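# Stand steel plates on edge in rack slots

## Task

Put every steel plate upright on one of its long edges inside a slot of the rack, with no slot holding more than one plate; leaning against a slot wall is fine. At the end the rack must stand upright and all parts must be still, the plates must stay in place without the robot supporting them, the magnet must be off and holding nothing, and the gripper must have released and backed away.

## Robot and tools

Robot: one UR7e arm with a magnet gripper on its flange. The gripper is a 48 mm round barrel ending in a flat face; the face point is the centre of that face, and its z axis points straight out of the face. Between flange and gripper sits a 75 mm plate with a 22 mm block sticking out toward the gripper's -y axis (corners sweep a 92 mm radius when the last joint turns), plus a short cable stub; keep these clear of the rack and plates.

Scene frame: fixed to the table, origin on the tabletop below the arm, tabletop at z = 0, +z up. The workspace is toward +x; +y is left when looking along +x from the base. The base sits on a raised, possibly tilted mount. Reported end_effector_position (m) and end_effector_quat_wxyz are always in this scene frame; the quaternion gives the face point's axes. Cameras: cam_low (fixed) and cam_wrist, both 672x504, one image each per result, in that order.

execute_actions(actions): actions is a list of chunks; each chunk is a table of up to 15 rows, each row 7 numbers in [-1, 1]: dx, dy, dz, rx, ry, rz, magnet. One row lasts one control step (1/30 s); a short table repeats its last row until 15 steps pass. The first six numbers are an offset, not a pose: every row in a chunk is measured from the face point's pose at the start of that chunk, expressed in the face point's own axes, with 1.0 meaning 0.6 m for dx, dy, dz and 180 degrees for the rotation. rx, ry, rz together form a single rotation vector. The magnet number is absolute: above 0.01 is on, 0.01 or less is off, and it stays as last sent. Write every number literally; no multiplication, comprehension or arithmetic. An empty list sends nothing and just returns the current state. Each step's commanded pose is clipped to within 100 mm and 16 degrees of the measured pose, and motion lags commands by about 0.17 s, so big offsets may not finish in one chunk.

move(target, speed, stop_force, blocking): target is one 7-number row of the same kind: an offset in the face point's axes, same scaling, measured from the pose in the latest result that reported one; its magnet value is applied at the start. The face point travels a straight path lasting 0.5 to 10 s (it is cut off after 10 s). speed is in m/s, 0.002 to 0.5, default 0.25; rotation rate is capped at twice that in rad/s. stop_force (N, 9 to 40) ends the path once the wrist sensor feels that much extra push against the motion for 2 steps; use it only for slow, non-rotating approaches, not when backing off something you press on, and not before 0.2 s into the scene. blocking=false returns after 0.5 s while the arm keeps going; it cannot be combined with stop_force; then only wait or stop are accepted until the move ends. The path ignores obstacles, and the real arm may lag or overshoot the speed.

wait(seconds): 0 to 10 s, arm holds its last command. stop(): brakes a running move. zoom_image(camera, region): region [x0, y0, x1, y1] in pixels, at most 504 by 504. read_manual(section): licence texts only. finished_scene(scene): ends the current scene by its number; irreversible, so call it only after the plates are placed, the magnet is off and the arm has pulled away.

Magnet: pull drops sharply with any gap (half at about a third of a millimetre), so set the face flat on a plate before lifting. Only friction resists sliding, so tilting the face or fast moves can shed a heavy plate. With the magnet on, the face also clamps onto fixed steel. Switching takes about 0.1 s.

Result lines: end_effector_position, end_effector_quat_wxyz, end_effector_velocity (m/s), end_effector_angular_velocity (rad/s); Joint positions and velocities for six joints; joint torques (noisy, offset); Wrist force and Wrist torque in the face point's axes (saturate near 50 N; a press on a surface reads as force back into the arm; "no reading" is harmless). magnet_out = 1 when the magnet is fully forward, magnet_back = 1 when fully retracted. part_present = 1 when the magnet grips steel with at least about 36 N. "Hand target" is the pose the drives are aiming for; "Off the commanded pose" compares measured pose to the last commanded row. The move line reports how it ended: done, off_target, moving, held, fault or contact (stop_force triggered); limits=paced means clipping, limits=held means a check blocked steps. "pose unreachable" means a clearance check altered or blocked joint targets (with the action index, counted from 0, and an optional cause line); "joint sent to its limit" names a joint pinned at its range end. "Actions left in this scene" tracks budget.

Avoid: any contact force of 150 N or joint torque beyond limits (pan, lift, elbow 139 N m; wrists 26 N m, including held weight); either triggers a 10 s stop. The arm is stiff, so commanding even slightly past a hard contact can fault; approach slowly. Do not drop, slam or fling plates, tip the rack, or push anything off the table. Long heavy holds heat motors (warning at 70 °C, stop at 85 °C). Objects may occasionally be nudged by outside disturbances.

Each tool is called after ">>>" as a command line: name --argument value for each argument, lists and objects as JSON in quotes; but a table of rows of numbers goes row by row, as --pt "numbers of a row", without its own name.

## Session

>>> execute_actions --actions '[]'

Scene clock: 0.00 s.
end_effector_position=(+0.7914, -0.3944, +0.3733) magnet_out=0 magnet_back=1 part_present=0 end_effector_quat_wxyz=(+0.087, +0.770, +0.632, -0.017) end_effector_velocity=(+0.000, -0.001, +0.001) end_effector_angular_velocity=(-0.002, -0.002, -0.002)
Joint positions: [-0.697 -1.436  0.825 -1.673 -1.661 -1.973]
Joint velocities: [-0.001 -0.    -0.    -0.002 -0.     0.001]
Joint torques (N m, as the arm reports them, + toward a larger angle): no reading
Wrist force (N, on the end effector, along its own x y z axes, offset not removed): no reading
Wrist torque (N m, same axes, about the end effector's origin, offset not removed): no reading
Hand target: +0.791, -0.394, +0.373; +0.087, +0.770, +0.632, -0.017

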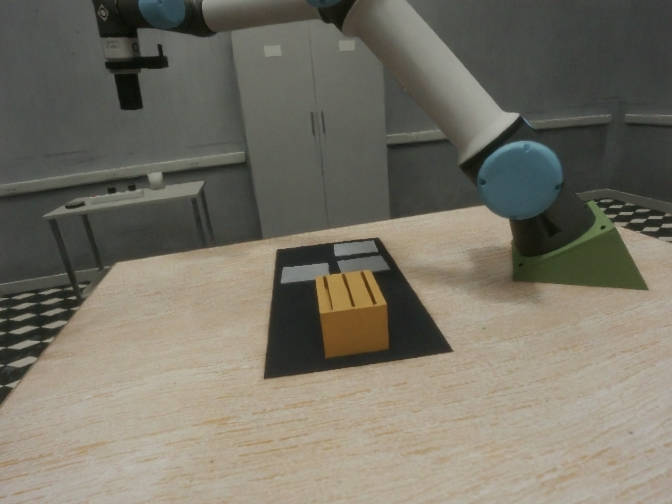

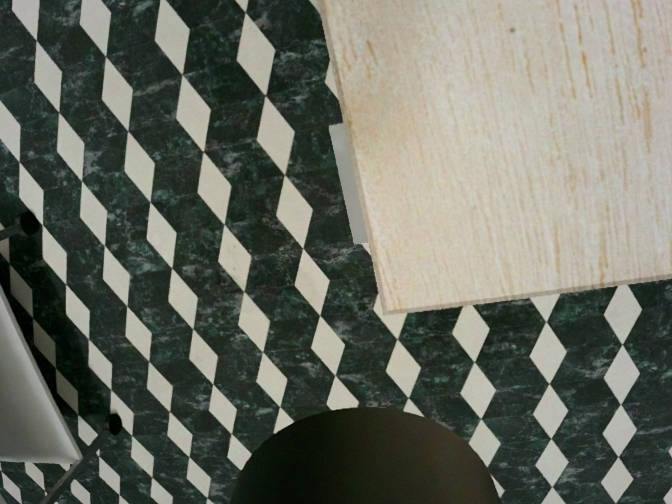

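>>> zoom_image --camera "cam_low" --region '[230, 220, 470, 400]'

Region (230, 220, 470, 400) of cam_low's 672x504 image, scaled by 2.100, with more detail than that image has; it fills the top 378 rows of this view, and the rest is white.

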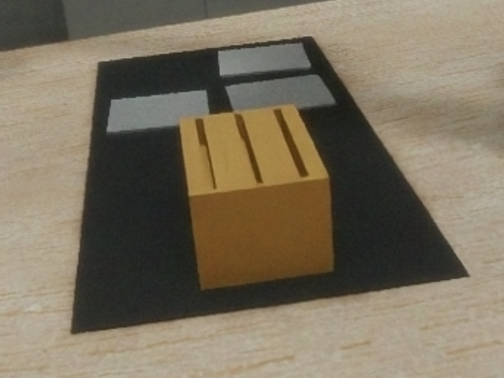

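>>> move --target '[0.371,-0.728,-0.18,0.0316,0.0469,-0.0623,0]'

Scene clock: 10.67 s.
end_effector_position=(+0.4009, -0.0805, +0.3992) magnet_out=0 magnet_back=1 part_present=0 end_effector_quat_wxyz=(-0.000, +0.707, +0.707, +0.000) end_effector_velocity=(-0.001, +0.002, +0.000) end_effector_angular_velocity=(-0.002, +0.003, -0.001)
Joint positions: [-0.308 -2.484  2.008 -1.612 -1.779 -1.826]
Joint velocities: [ 0.021  0.003  0.001  0.002 -0.013  0.02 ]
Joint torques (N m, as the arm reports them, + toward a larger angle): [ 15.53  -1.74 -15.36  -0.58  -1.58   2.29]
Wrist force (N, on the end effector, along its own x y z axes, offset not removed): [3.2 -0.6 1.8]
Wrist torque (N m, same axes, about the end effector's origin, offset not removed): [-0.17 -0.53 0.22]
Hand target: +0.401, -0.080, +0.399; -0.000, +0.707, +0.707, +0.000
Off the commanded pose: 0.001 m, 0 deg.
move: done
camera_calibration (this result's frames):
cam_wrist: T_world_to_cam=[[0.00893944, 0.999444, -0.0321252, 0.0921684], [0.969191, -0.000751675, 0.24631, -0.439516], [0.246149, -0.0333373, -0.968658, 0.372379], [0, 0, 0, 1]] pos_world=[0.333491, -0.0800334, 0.471926]

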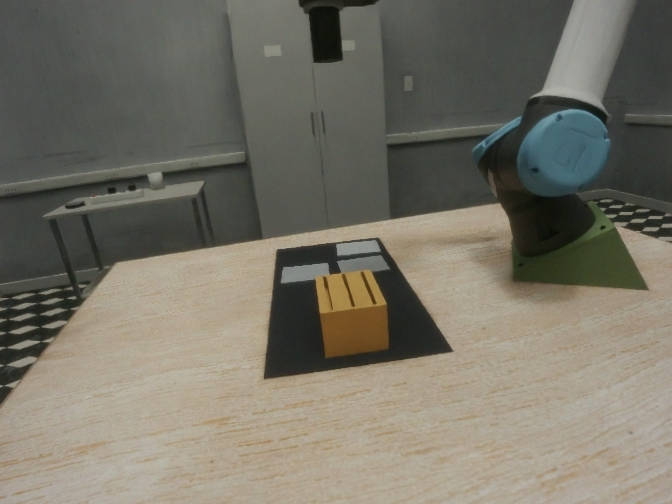

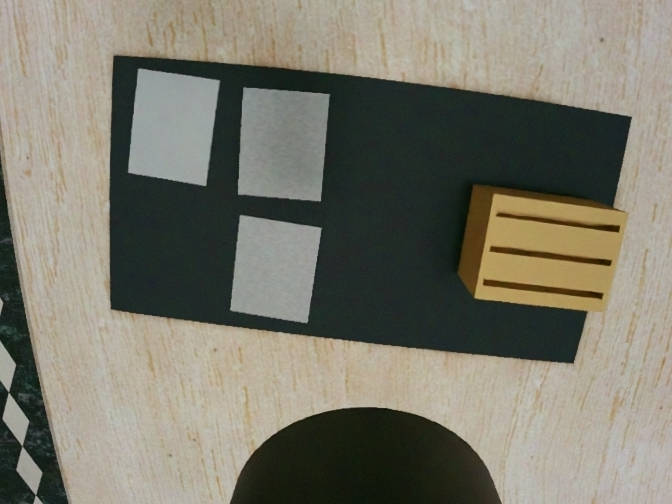

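>>> move --target '[0.28,0.06,0.25,0,0,0,0]'

Scene clock: 20.90 s.
end_effector_position=(+0.4369, +0.0869, +0.2494) magnet_out=0 magnet_back=1 part_present=0 end_effector_quat_wxyz=(-0.000, +0.707, +0.708, +0.000) end_effector_velocity=(+0.001, +0.001, -0.000) end_effector_angular_velocity=(-0.001, -0.002, -0.001)
Joint positions: [ 0.245 -2.003  2.24  -2.15  -2.016 -1.295]
Joint velocities: [ 0.002  0.006 -0.002 -0.005 -0.002  0.003]
Joint torques (N m, as the arm reports them, + toward a larger angle): [ 17.45  -9.4  -29.44  -4.77  -1.67   2.13]
Wrist force (N, on the end effector, along its own x y z axes, offset not removed): [-1.7 1.5 0.7]
Wrist torque (N m, same axes, about the end effector's origin, offset not removed): [0.05 -0.03 0.28]
Hand target: +0.437, +0.087, +0.249; -0.000, +0.707, +0.708, +0.000
Off the commanded pose: 0.001 m, 0 deg.
move: done
camera_calibration (this result's frames):
cam_wrist: T_world_to_cam=[[0.00865863, 0.999437, -0.0324161, -0.0800811], [0.969342, -0.00042829, 0.245715, -0.437366], [0.245563, -0.0335498, -0.9688, 0.224294], [0, 0, 0, 1]] pos_world=[0.369572, 0.0873737, 0.322168]

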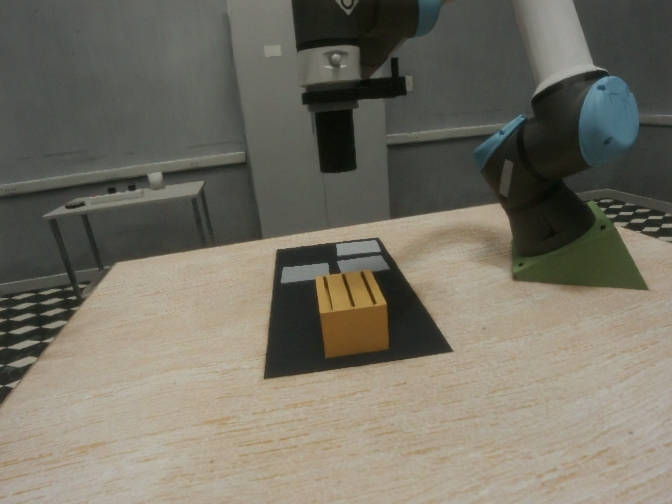

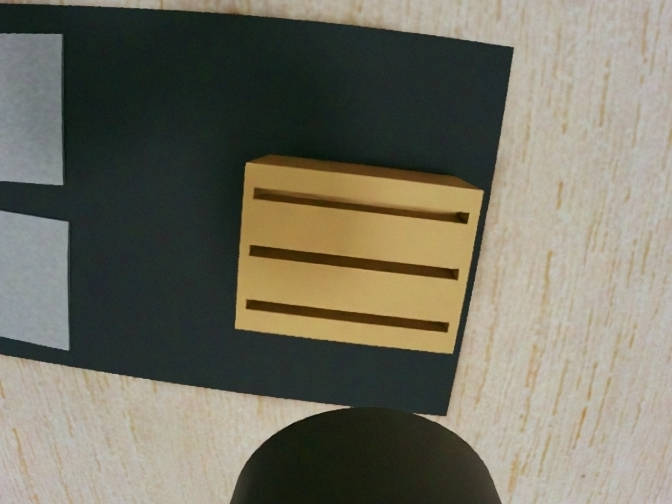

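>>> move --target '[-0.3737,0.0638,0.357,0,0,0.5483,0]'

>>> move --target '[0,0,0.07,0,0,0,0]' --speed 0.01 --stop_force 10

Scene clock: 35.70 s.
end_effector_position=(+0.4755, -0.1369, +0.0357) magnet_out=0 magnet_back=1 part_present=0 end_effector_quat_wxyz=(-0.001, +0.997, -0.074, +0.000) end_effector_velocity=(-0.000, -0.002, -0.003) end_effector_angular_velocity=(+0.001, +0.002, -0.014)
Joint positions: [-0.638 -1.745  2.409 -2.789 -1.61  -0.391]
Joint velocities: [-0.005  0.008 -0.001 -0.005  0.002  0.01 ]
Joint torques (N m, as the arm reports them, + toward a larger angle): [ -3.85 -22.58 -21.03  -5.06   1.6    2.23]
Wrist force (N, on the end effector, along its own x y z axes, offset not removed): [1.6 2.9 -1.8]
Wrist torque (N m, same axes, about the end effector's origin, offset not removed): [0.27 -0.14 0.25]
Hand target: +0.476, -0.137, +0.035; -0.001, +0.997, -0.075, +0.000
Off the commanded pose: 0.001 m, 0 deg.
move: done
camera_calibration (this result's frames):
cam_wrist: T_world_to_cam=[[0.986905, -0.158065, -0.0321469, -0.487259], [-0.145571, -0.95864, 0.244579, -0.0233404], [-0.0694766, -0.236697, -0.969096, 0.122298], [0, 0, 0, 1]] pos_world=[0.485978, -0.0704459, 0.108563]

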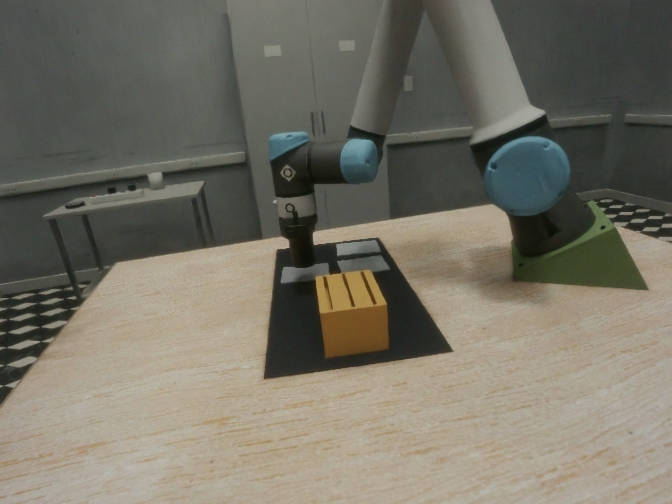

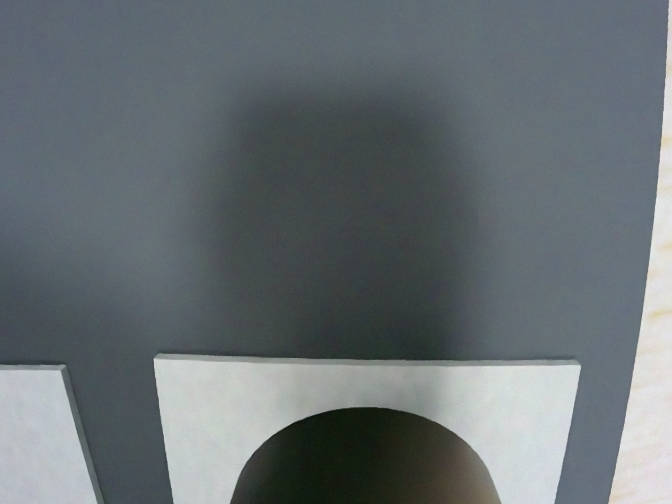

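Scene clock: 49.10 s.
end_effector_position=(+0.4762, -0.1373, +0.0054) magnet_out=0 magnet_back=1 part_present=0 end_effector_quat_wxyz=(+0.000, +0.997, -0.074, +0.002) end_effector_velocity=(+0.000, +0.000, +0.000) end_effector_angular_velocity=(-0.001, -0.002, +0.001)
Joint positions: [-0.641 -1.643  2.413 -2.899 -1.608 -0.394]
Joint velocities: [ 0.001 -0.     0.    -0.002  0.    -0.001]
Joint torques (N m, as the arm reports them, + toward a larger angle): [  6.95 -30.2   -8.18  -2.97   0.01  -0.17]
Wrist force (N, on the end effector, along its own x y z axes, offset not removed): [4.7 -2.8 -25.8]
Wrist torque (N m, same axes, about the end effector's origin, offset not removed): [0.12 -1.13 0.34]
Hand target: +0.476, -0.137, +0.005; +0.000, +0.997, -0.074, +0.002
Off the commanded pose: 0.012 m, 0 deg.
FORCE FAULT: contact force on the arm reached its limit, and the arm stopped for 10 seconds. The contact can be on any part of the arm, not only on its tool. That time counts as 20 of the actions that you can send in this scene. The arm's remaining commands of this call were not run. The arm holds still and accepts commands again. Move the arm away from the contact; if what it grips holds it there, let go first. Pushing or pulling that hard again can fault the arm again.
move: fault (stop_force had ended the path)
camera_calibration (this result's frames):
cam_wrist: T_world_to_cam=[[0.986994, -0.158222, -0.0284253, -0.489111], [-0.146505, -0.958112, 0.246085, -0.0157298], [-0.0661708, -0.23872, -0.968831, 0.0909832], [0, 0, 0, 1]] pos_world=[0.486465, -0.0707397, 0.0781152]

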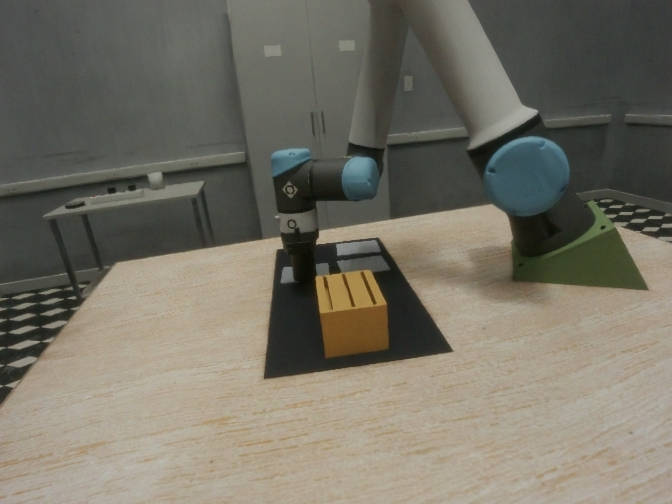

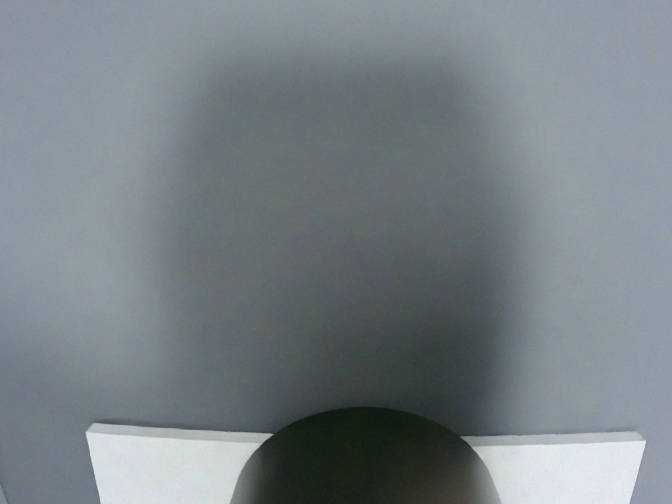

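>>> execute_actions --actions '[[[0,0,0,0,0,0,1]]]'

>>> move --target '[0,0,-0.33,0,0,-0.5078,1]'

Scene clock: 52.53 s.
end_effector_position=(+0.4762, -0.1373, +0.0054) magnet_out=1 magnet_back=0 part_present=1 end_effector_quat_wxyz=(+0.000, +0.997, -0.074, +0.002) end_effector_velocity=(-0.000, -0.000, +0.000) end_effector_angular_velocity=(-0.000, -0.000, -0.001)
Joint positions: [-0.641 -1.643  2.413 -2.899 -1.608 -0.394]
Joint velocities: [-0. -0.  0. -0. -0.  0.]
Joint torques (N m, as the arm reports them, + toward a larger angle): [  6.92 -15.35  -7.27  -3.04   0.04  -0.07]
Wrist force (N, on the end effector, along its own x y z axes, offset not removed): [0.8 -2.1 -32.9]
Wrist torque (N m, same axes, about the end effector's origin, offset not removed): [-0.04 -1.76 0.33]
Hand target: +0.476, -0.137, +0.005; +0.000, +0.997, -0.074, +0.002
Off the commanded pose: 0.000 m, 0 deg.
camera_calibration (this result's frames):
cam_wrist: T_world_to_cam=[[0.986995, -0.158223, -0.0284071, -0.489114], [-0.14651, -0.958109, 0.246092, -0.0157308], [-0.0661547, -0.23873, -0.96883, 0.0909814], [0, 0, 0, 1]] pos_world=[0.486467, -0.0707413, 0.0781224]

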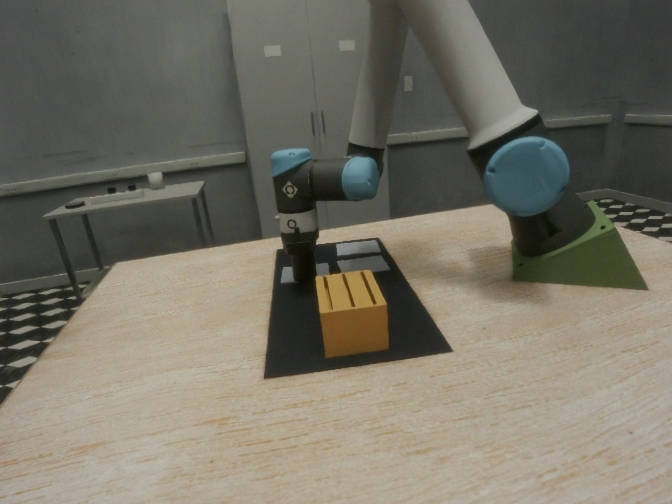

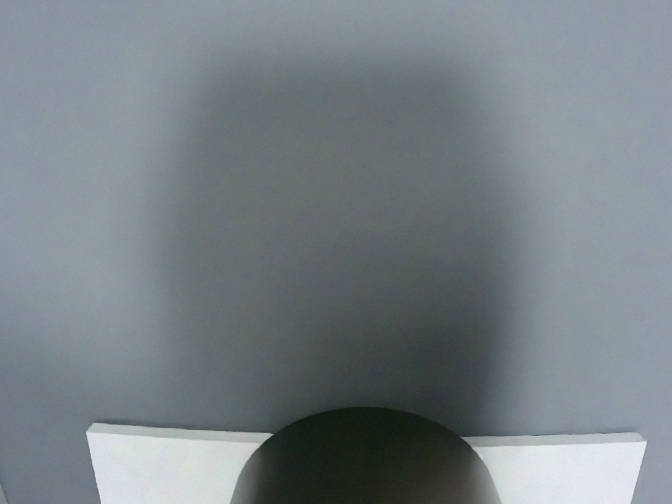

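Scene clock: 56.30 s.
end_effector_position=(+0.4753, -0.1367, +0.2031) magnet_out=1 magnet_back=0 part_present=1 end_effector_quat_wxyz=(+0.002, +0.750, +0.661, +0.001) end_effector_velocity=(-0.001, +0.000, +0.002) end_effector_angular_velocity=(+0.003, +0.001, +0.015)
Joint positions: [-0.609 -2.172  2.254 -2.21  -1.625 -1.959]
Joint velocities: [-0.002 -0.005 -0.002  0.009  0.003 -0.017]
Joint torques (N m, as the arm reports them, + toward a larger angle): [ -4.43 -27.84 -32.23  -1.03   1.75  -2.39]
Wrist force (N, on the end effector, along its own x y z axes, offset not removed): [2.4 -0.1 1.5]
Wrist torque (N m, same axes, about the end effector's origin, offset not removed): [0.05 -0.46 0.23]
Hand target: +0.475, -0.137, +0.203; +0.002, +0.750, +0.662, +0.001
Off the commanded pose: 0.001 m, 0 deg.
move: done
camera_calibration (this result's frames):
cam_wrist: T_world_to_cam=[[0.136004, 0.990141, -0.0335371, 0.0800418], [0.960345, -0.123443, 0.249998, -0.47667], [0.243393, -0.0662078, -0.967665, 0.158799], [0, 0, 0, 1]] pos_world=[0.408231, -0.127581, 0.275516]

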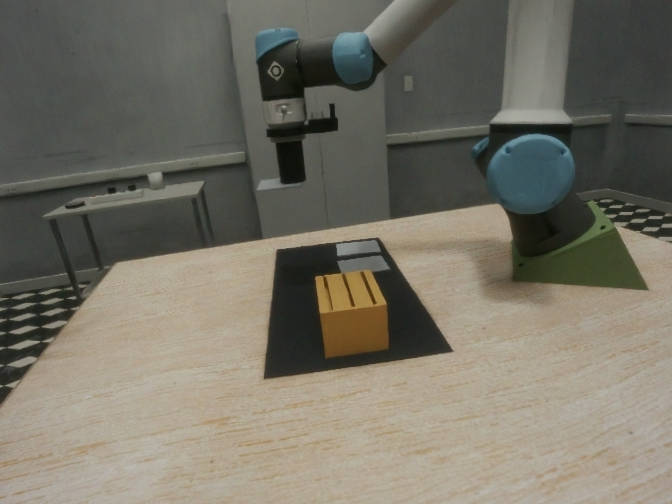

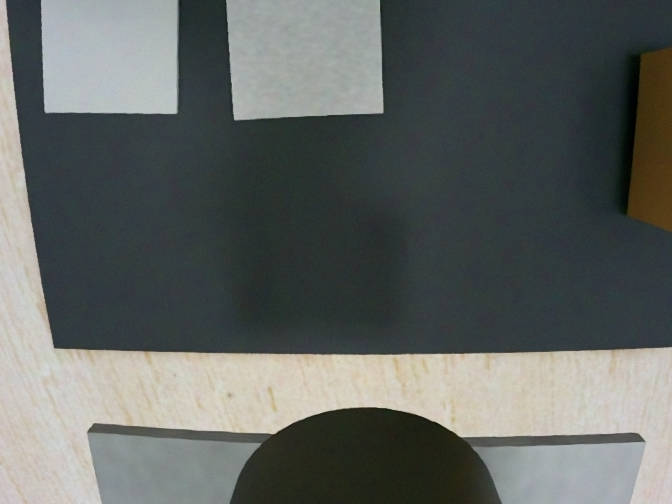

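>>> move --target '[0.3653,-0.152,0.08,0.5,0,0,1]' --speed 0.2

>>> zoom_image --camera "cam_low" --region '[260, 180, 460, 330]'

Scene clock: 63.23 s.
end_effector_position=(+0.4131, +0.0915, +0.1548) magnet_out=1 magnet_back=0 part_present=1 end_effector_quat_wxyz=(+0.529, -0.533, -0.468, +0.466) end_effector_velocity=(-0.000, +0.002, -0.001) end_effector_angular_velocity=(+0.002, +0.016, -0.001)
Joint positions: [-0.11  -1.313  1.741 -0.922 -1.52  -1.265]
Joint velocities: [ 0.001  0.01  -0.003  0.009  0.007  0.   ]
Joint torques (N m, as the arm reports them, + toward a larger angle): [ 25.78 -35.75 -21.     4.18   2.4   -0.7 ]
Wrist force (N, on the end effector, along its own x y z axes, offset not removed): [3.0 2.4 -0.8]
Wrist torque (N m, same axes, about the end effector's origin, offset not removed): [0.05 -0.45 0.01]
Hand target: +0.413, +0.092, +0.155; +0.530, -0.532, -0.467, +0.466
Off the commanded pose: 0.001 m, 0 deg.
move: done
camera_calibration (this result's frames):
cam_wrist: T_world_to_cam=[[0.0957606, 0.995342, -0.0111654, -0.126413], [0.248908, -0.0348047, -0.967902, 0.0975816], [-0.963781, 0.0899077, -0.251081, 0.515815], [0, 0, 0, 1]] pos_world=[0.484949, 0.0828452, 0.222549]

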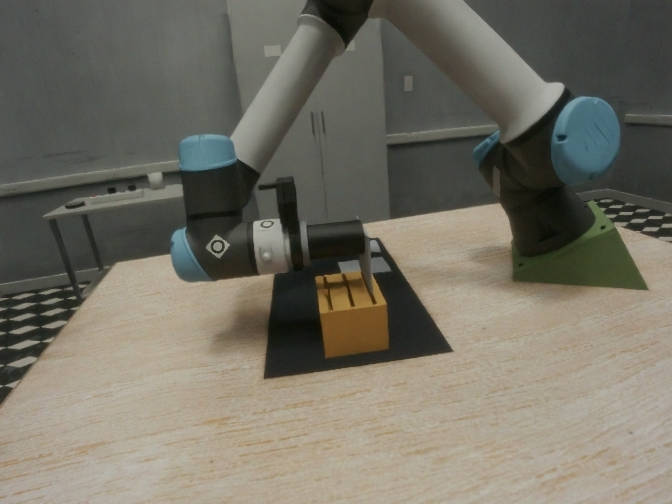

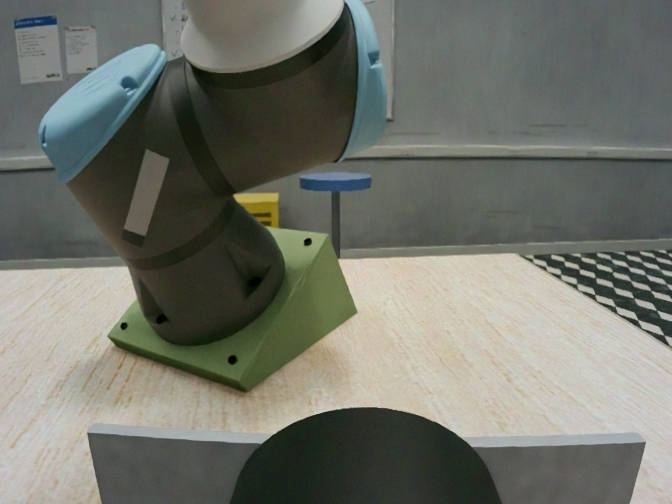

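Region (260, 180, 460, 330) of cam_low's 672x504 image, scaled by 2.520, with more detail than that image has; it fills the top 378 rows of this view, and the rest is white.

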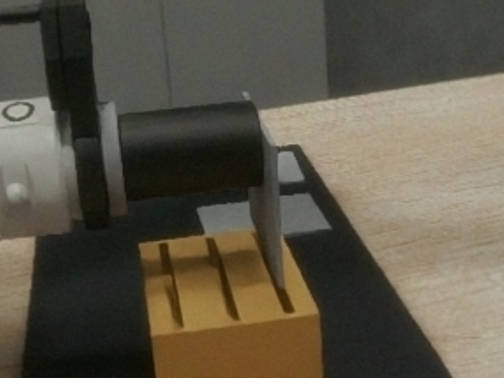

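>>> move --target '[0,0.012,0.003,0,0,0,1]' --speed 0.02

>>> zoom_image --camera "cam_low" --region '[320, 240, 420, 315]'

Scene clock: 65.70 s.
end_effector_position=(+0.4115, +0.0917, +0.1479) magnet_out=1 magnet_back=0 part_present=1 end_effector_quat_wxyz=(+0.529, -0.533, -0.468, +0.466) end_effector_velocity=(-0.000, -0.001, -0.002) end_effector_angular_velocity=(-0.003, -0.002, -0.002)
Joint positions: [-0.113 -1.305  1.748 -0.937 -1.523 -1.267]
Joint velocities: [-0.003  0.001  0.003 -0.007 -0.001  0.001]
Joint torques (N m, as the arm reports them, + toward a larger angle): [  2.55 -37.58  -1.81   0.08  -0.94  -2.44]
Wrist force (N, on the end effector, along its own x y z axes, offset not removed): [2.1 2.0 -2.4]
Wrist torque (N m, same axes, about the end effector's origin, offset not removed): [-0.01 -0.40 0.25]
Hand target: +0.411, +0.092, +0.148; +0.529, -0.533, -0.468, +0.466
Off the commanded pose: 0.000 m, 0 deg.
move: done
camera_calibration (this result's frames):
cam_wrist: T_world_to_cam=[[0.0957414, 0.995344, -0.0111403, -0.126544], [0.248816, -0.0347669, -0.967927, 0.0913842], [-0.963807, 0.0898988, -0.250986, 0.512467], [0, 0, 0, 1]] pos_world=[0.483297, 0.0830618, 0.215666]

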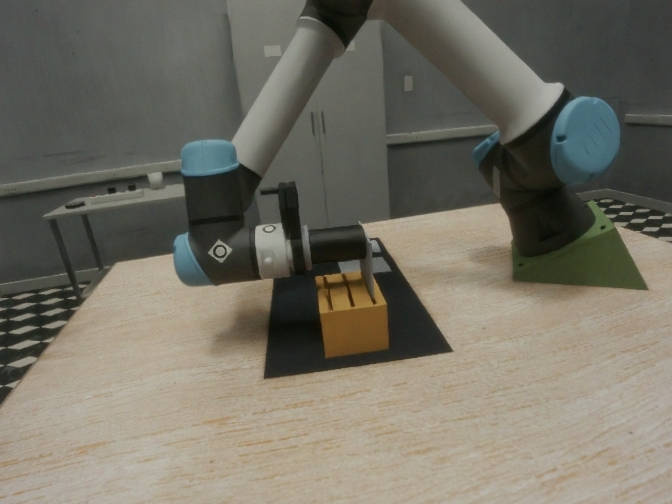

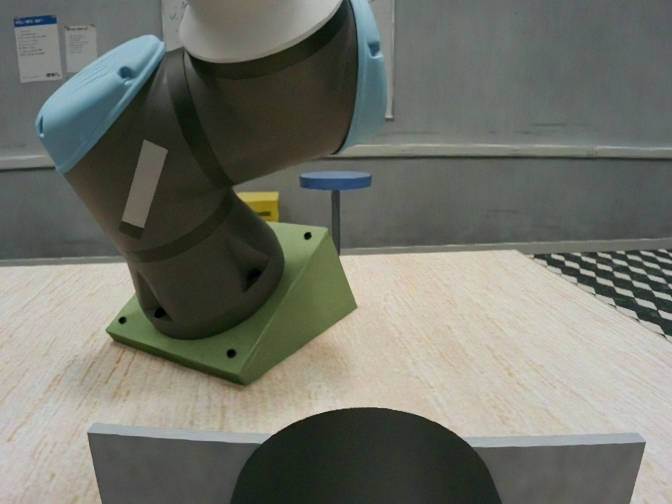

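Region (320, 240, 420, 315) of cam_low's 672x504 image, scaled by 5.040, with more detail than that image has; it fills the top 378 rows of this view, and the rest is white.

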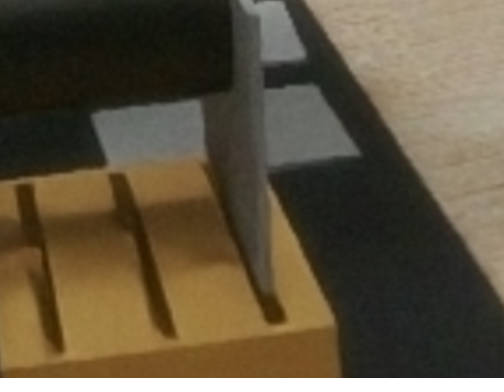

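>>> move --target '[0,0.033,0,0,0,0,1]' --speed 0.005 --stop_force 9

>>> zoom_image --camera "cam_low" --region '[300, 230, 420, 320]'

Scene clock: 70.33 s.
end_effector_position=(+0.4115, +0.0916, +0.1387) magnet_out=1 magnet_back=0 part_present=1 end_effector_quat_wxyz=(+0.529, -0.533, -0.468, +0.466) end_effector_velocity=(+0.000, -0.001, +0.001) end_effector_angular_velocity=(-0.002, -0.000, -0.002)
Joint positions: [-0.119 -1.289  1.75  -0.954 -1.528 -1.269]
Joint velocities: [-0.002 -0.003  0.001  0.001  0.     0.001]
Joint torques (N m, as the arm reports them, + toward a larger angle): [ 14.85 -50.69  -3.52   3.65   0.47  -1.19]
Wrist force (N, on the end effector, along its own x y z axes, offset not removed): [0.3 -3.1 0.3]
Wrist torque (N m, same axes, about the end effector's origin, offset not removed): [0.01 -0.36 0.06]
Hand target: +0.411, +0.092, +0.139; +0.529, -0.533, -0.468, +0.466
Off the commanded pose: 0.011 m, 0 deg.
move: contact
camera_calibration (this result's frames):
cam_wrist: T_world_to_cam=[[0.0958124, 0.995337, -0.0111449, -0.126601], [0.249052, -0.0348114, -0.967864, 0.082376], [-0.963739, 0.0899578, -0.251226, 0.51021], [0, 0, 0, 1]] pos_world=[0.483323, 0.0829809, 0.206496]

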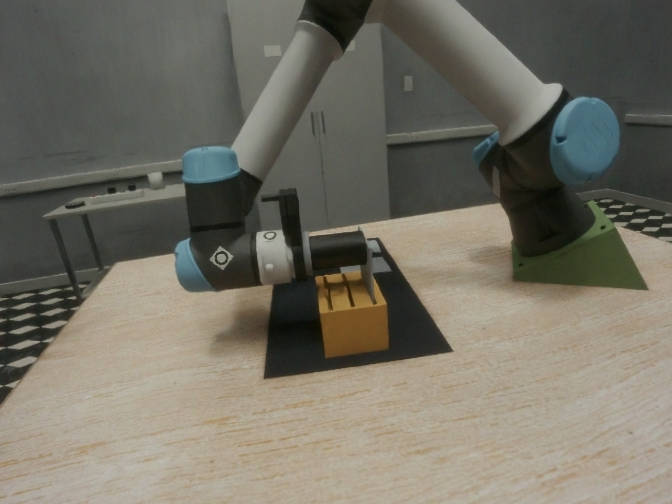

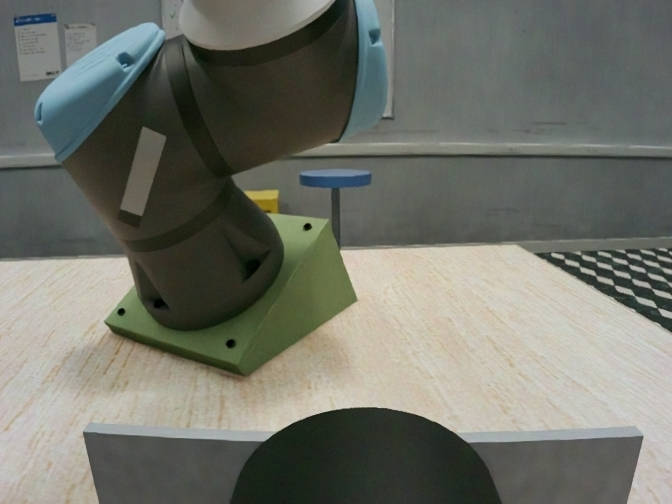

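Region (300, 230, 420, 320) of cam_low's 672x504 image, scaled by 4.200, with more detail than that image has; it fills the top 378 rows of this view, and the rest is white.

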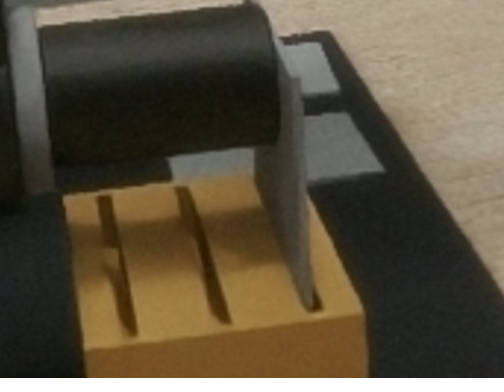

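>>> move --target '[-0.006,-0.004,0.0045,0,0,0,1]' --speed 0.01

>>> move --target '[0,0.05,0,0,0,0,1]' --speed 0.005 --stop_force 9

>>> zoom_image --camera "cam_low" --region '[300, 230, 420, 320]'

Scene clock: 73.47 s.
end_effector_position=(+0.4086, +0.0887, +0.1410) magnet_out=1 magnet_back=0 part_present=1 end_effector_quat_wxyz=(+0.529, -0.533, -0.468, +0.466) end_effector_velocity=(-0.002, -0.002, +0.001) end_effector_angular_velocity=(+0.003, -0.002, +0.000)
Joint positions: [-0.124 -1.3    1.76  -0.953 -1.532 -1.272]
Joint velocities: [-0.002 -0.008  0.007 -0.001 -0.003 -0.004]
Joint torques (N m, as the arm reports them, + toward a larger angle): [  3.28 -51.97  -1.32   0.01  -1.06  -2.43]
Wrist force (N, on the end effector, along its own x y z axes, offset not removed): [0.7 2.3 -2.2]
Wrist torque (N m, same axes, about the end effector's origin, offset not removed): [-0.06 -0.29 0.11]
Hand target: +0.408, +0.088, +0.141; +0.529, -0.533, -0.468, +0.466
Off the commanded pose: 0.000 m, 0 deg.
move: done
camera_calibration (this result's frames):
cam_wrist: T_world_to_cam=[[0.0957295, 0.995345, -0.0111322, -0.123322], [0.248891, -0.034763, -0.967907, 0.085268], [-0.963789, 0.0898866, -0.25106, 0.508226], [0, 0, 0, 1]] pos_world=[0.480406, 0.080029, 0.208754]

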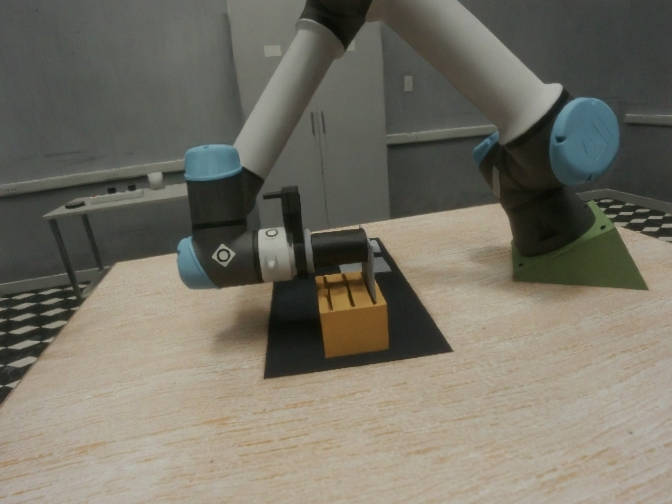

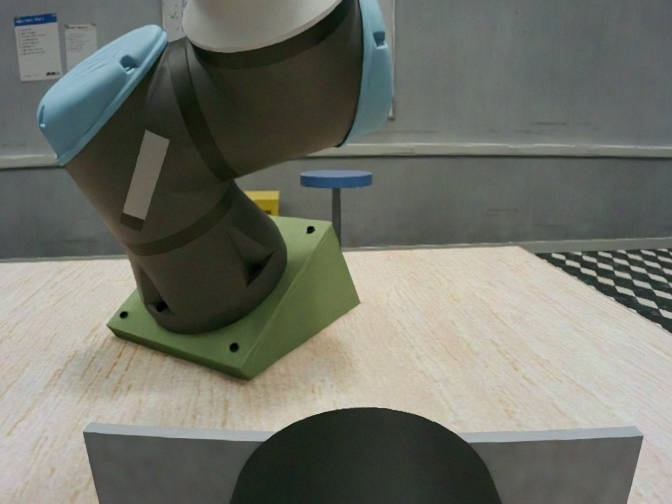

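Scene clock: 78.80 s.
end_effector_position=(+0.4088, +0.0886, +0.1163) magnet_out=1 magnet_back=0 part_present=1 end_effector_quat_wxyz=(+0.529, -0.533, -0.468, +0.466) end_effector_velocity=(-0.000, +0.000, +0.001) end_effector_angular_velocity=(+0.001, -0.001, +0.000)
Joint positions: [-0.138 -1.258  1.763 -0.998 -1.545 -1.278]
Joint velocities: [ 0.001 -0.002  0.001  0.     0.    -0.001]
Joint torques (N m, as the arm reports them, + toward a larger angle): [ 12.34 -49.71   1.02   2.16  -0.82  -1.17]
Wrist force (N, on the end effector, along its own x y z axes, offset not removed): [5.0 -6.5 -3.0]
Wrist torque (N m, same axes, about the end effector's origin, offset not removed): [-0.02 -0.56 0.11]
Hand target: +0.409, +0.089, +0.117; +0.529, -0.533, -0.468, +0.466
Off the commanded pose: 0.005 m, 0 deg.
move: contact
camera_calibration (this result's frames):
cam_wrist: T_world_to_cam=[[0.0958487, 0.995334, -0.0110967, -0.12357], [0.249022, -0.0347709, -0.967873, 0.0612522], [-0.963743, 0.0900061, -0.251193, 0.502216], [0, 0, 0, 1]] pos_world=[0.480598, 0.0799208, 0.184066]

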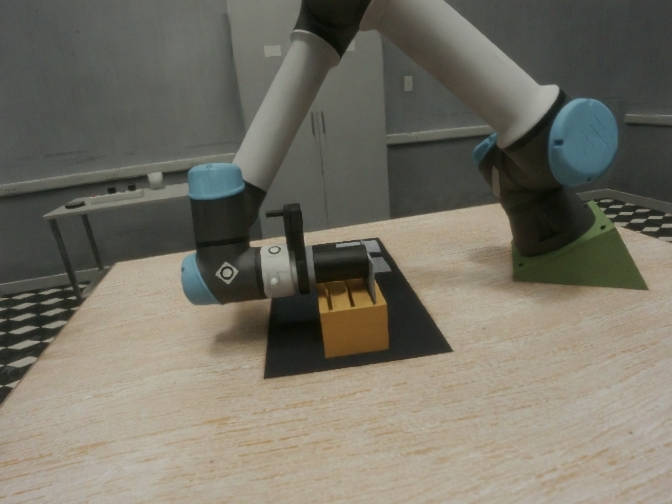

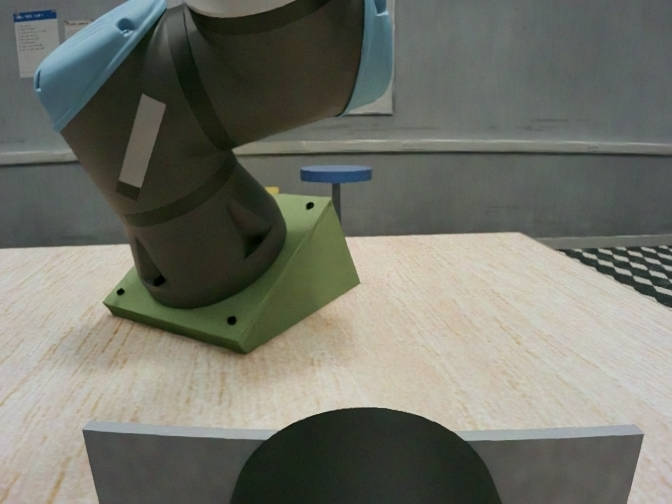

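Region (300, 230, 420, 320) of cam_low's 672x504 image, scaled by 4.200, with more detail than that image has; it fills the top 378 rows of this view, and the rest is white.

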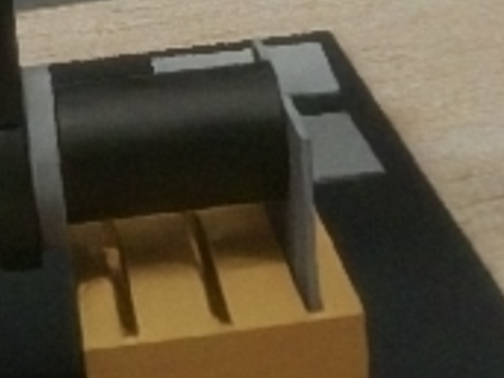

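>>> execute_actions --actions '[[[0,0,0,0,0,0,0]],[[0,-0.003,-0.02,0,0,0,0]]]'

>>> move --target '[0,-0.14,-0.03,0,0,0,0]'

>>> move --target '[-0.35,0,0.08,-0.5,0,0,0]' --speed 0.3

Scene clock: 82.70 s.
end_effector_position=(+0.4202, +0.0871, +0.1182) magnet_out=0 magnet_back=1 part_present=0 end_effector_quat_wxyz=(+0.529, -0.533, -0.468, +0.466) end_effector_velocity=(+0.004, -0.000, +0.001) end_effector_angular_velocity=(-0.002, -0.002, -0.000)
Joint positions: [-0.137 -1.246  1.726 -0.974 -1.544 -1.278]
Joint velocities: [ 0.001  0.003 -0.011  0.006  0.001  0.003]
Joint torques (N m, as the arm reports them, + toward a larger angle): [ 25.93 -38.31 -20.87   3.91   2.12   2.19]
Wrist force (N, on the end effector, along its own x y z axes, offset not removed): [2.9 -1.0 -0.6]
Wrist torque (N m, same axes, about the end effector's origin, offset not removed): [-0.21 -0.39 0.22]
Hand target: +0.421, +0.087, +0.118; +0.529, -0.533, -0.468, +0.466
Off the commanded pose: 0.000 m, 0 deg.
camera_calibration (this result's frames):
cam_wrist: T_world_to_cam=[[0.0959352, 0.995325, -0.0111232, -0.123244], [0.249034, -0.0348197, -0.967869, 0.0601615], [-0.963731, 0.0900826, -0.251211, 0.513818], [0, 0, 0, 1]] pos_world=[0.492024, 0.0784764, 0.185934]

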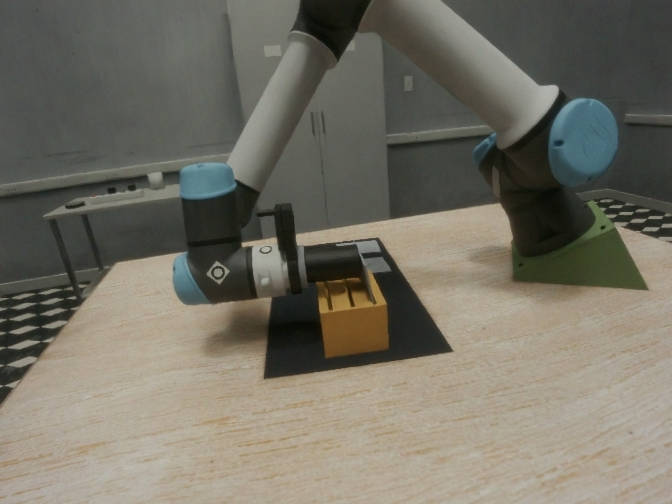

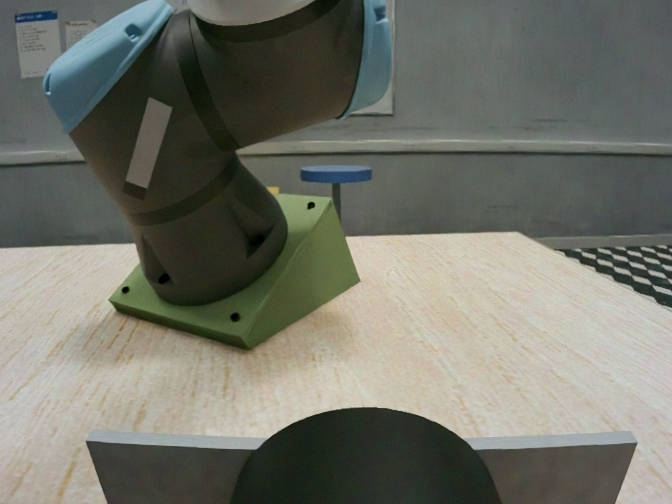

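Scene clock: 83.77 s.
end_effector_position=(+0.4373, +0.0851, +0.2019) magnet_out=0 magnet_back=1 part_present=0 end_effector_quat_wxyz=(+0.529, -0.533, -0.468, +0.466) end_effector_velocity=(+0.001, -0.000, +0.003) end_effector_angular_velocity=(+0.002, -0.002, -0.001)
Joint positions: [-0.091 -1.35   1.645 -0.789 -1.503 -1.256]
Joint velocities: [ 0.001 -0.004 -0.005  0.007  0.002 -0.002]
Joint torques (N m, as the arm reports them, + toward a larger angle): [ 24.77 -50.8  -24.38   3.92   2.13   2.25]
Wrist force (N, on the end effector, along its own x y z axes, offset not removed): [-0.7 -0.3 0.4]
Wrist torque (N m, same axes, about the end effector's origin, offset not removed): [-0.05 -0.10 0.23]
Hand target: +0.437, +0.085, +0.202; +0.529, -0.533, -0.468, +0.466
Off the commanded pose: 0.000 m, 0 deg.
move: done
camera_calibration (this result's frames):
cam_wrist: T_world_to_cam=[[0.095937, 0.995325, -0.0111562, -0.121926], [0.249064, -0.0348551, -0.96786, 0.136852], [-0.963724, 0.090075, -0.251244, 0.551547], [0, 0, 0, 1]] pos_world=[0.509151, 0.0764459, 0.269665]

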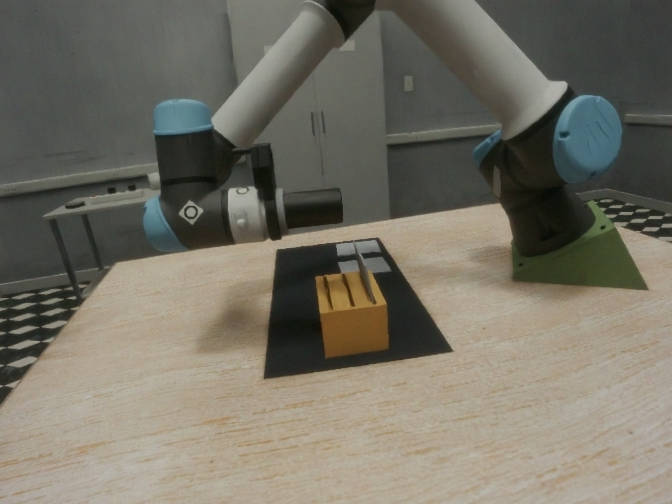

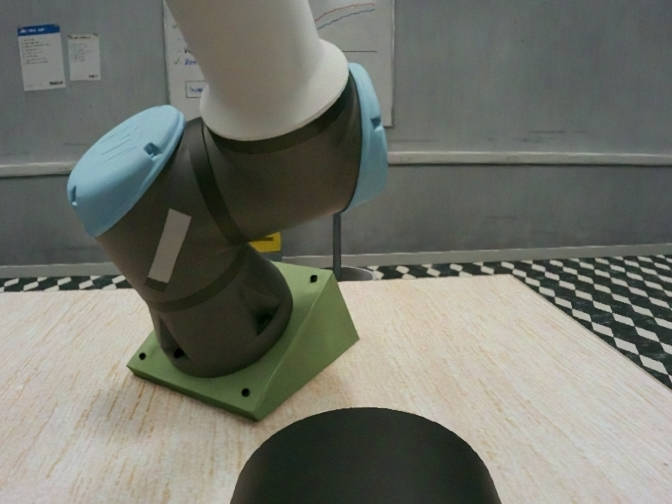

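Scene clock: 87.20 s.
end_effector_position=(+0.3631, -0.1165, +0.2013) magnet_out=0 magnet_back=1 part_present=0 end_effector_quat_wxyz=(+0.003, +0.751, +0.661, +0.001) end_effector_velocity=(-0.001, -0.000, -0.001) end_effector_angular_velocity=(+0.016, -0.010, +0.001)
Joint positions: [-0.902 -2.605  2.49  -2.01  -1.471 -2.208]
Joint velocities: [-0.043 -0.02   0.001  0.027  0.041 -0.038]
Joint torques (N m, as the arm reports them, + toward a larger angle): [ -2.76  -9.48 -14.65  -0.87   1.77  -2.71]
Wrist force (N, on the end effector, along its own x y z axes, offset not removed): [1.9 0.4 -0.7]
Wrist torque (N m, same axes, about the end effector's origin, offset not removed): [0.06 -0.29 0.09]
Hand target: +0.363, -0.117, +0.201; +0.003, +0.750, +0.661, +0.002
Off the commanded pose: 0.001 m, 0 deg.
move: done
camera_calibration (this result's frames):
cam_wrist: T_world_to_cam=[[0.136573, 0.989979, -0.0359141, 0.0754533], [0.96002, -0.123323, 0.251303, -0.366196], [0.244355, -0.0687994, -0.967242, 0.185019], [0, 0, 0, 1]] pos_world=[0.29604, -0.107128, 0.273694]

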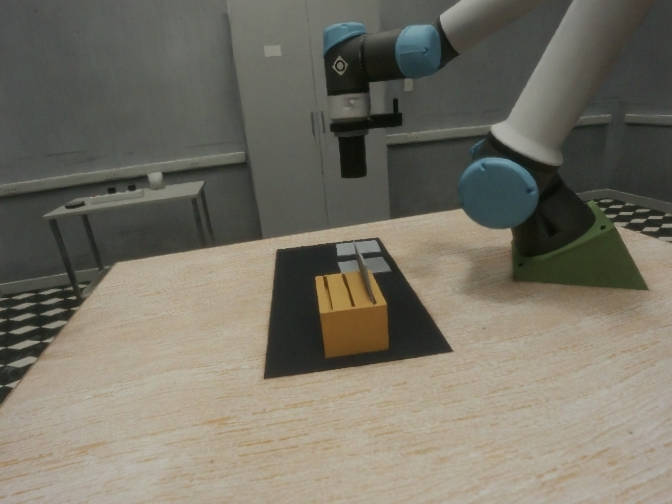

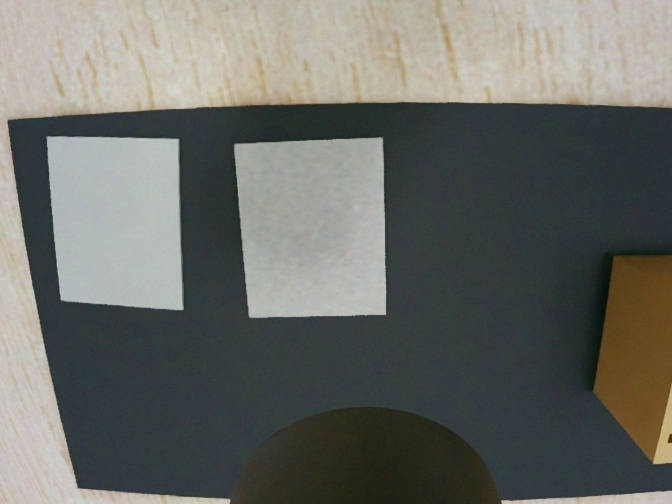

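>>> move --target '[-0.015,-0.018,0.285,0,0,0.4894,0]'

Scene clock: 93.20 s.
end_effector_position=(+0.3522, -0.1249, +0.0308) magnet_out=0 magnet_back=1 part_present=0 end_effector_quat_wxyz=(+0.001, +0.999, -0.046, +0.003) end_effector_velocity=(+0.001, -0.000, -0.002) end_effector_angular_velocity=(-0.007, +0.001, -0.017)
Joint positions: [-0.887 -1.966  2.751 -2.91  -1.479 -0.66 ]
Joint velocities: [ 0.007  0.019  0.    -0.024 -0.009  0.024]
Joint torques (N m, as the arm reports them, + toward a larger angle): [17.64 -9.58  1.82 -5.09 -1.56  2.3 ]
Wrist force (N, on the end effector, along its own x y z axes, offset not removed): [2.5 1.6 -3.0]
Wrist torque (N m, same axes, about the end effector's origin, offset not removed): [0.04 -0.48 0.09]
Hand target: +0.352, -0.125, +0.030; +0.002, +0.999, -0.047, +0.003
Off the commanded pose: 0.001 m, 0 deg.
move: done
camera_calibration (this result's frames):
cam_wrist: T_world_to_cam=[[0.99448, -0.101344, -0.0271657, -0.35954], [-0.0915079, -0.964432, 0.247985, -0.048507], [-0.0513312, -0.24413, -0.968383, 0.104393], [0, 0, 0, 1]] pos_world=[0.358476, -0.0577336, 0.103354]

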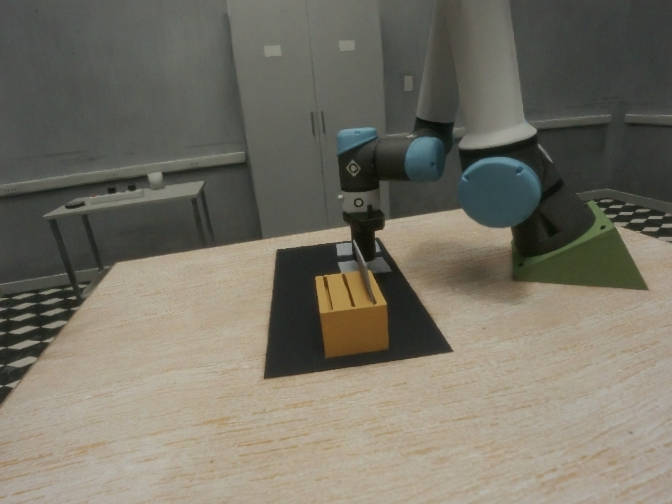

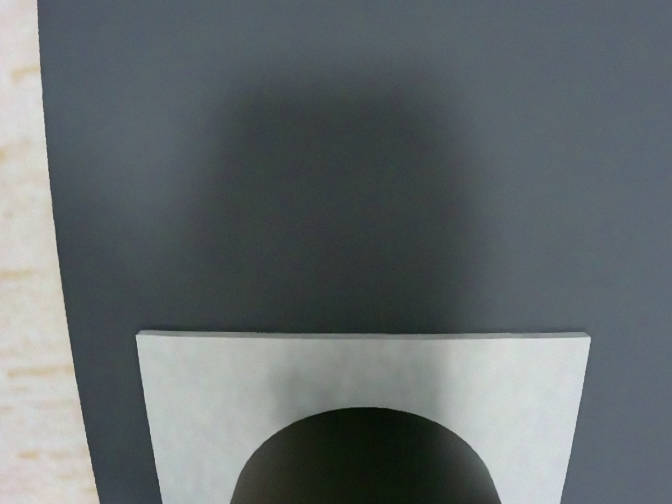

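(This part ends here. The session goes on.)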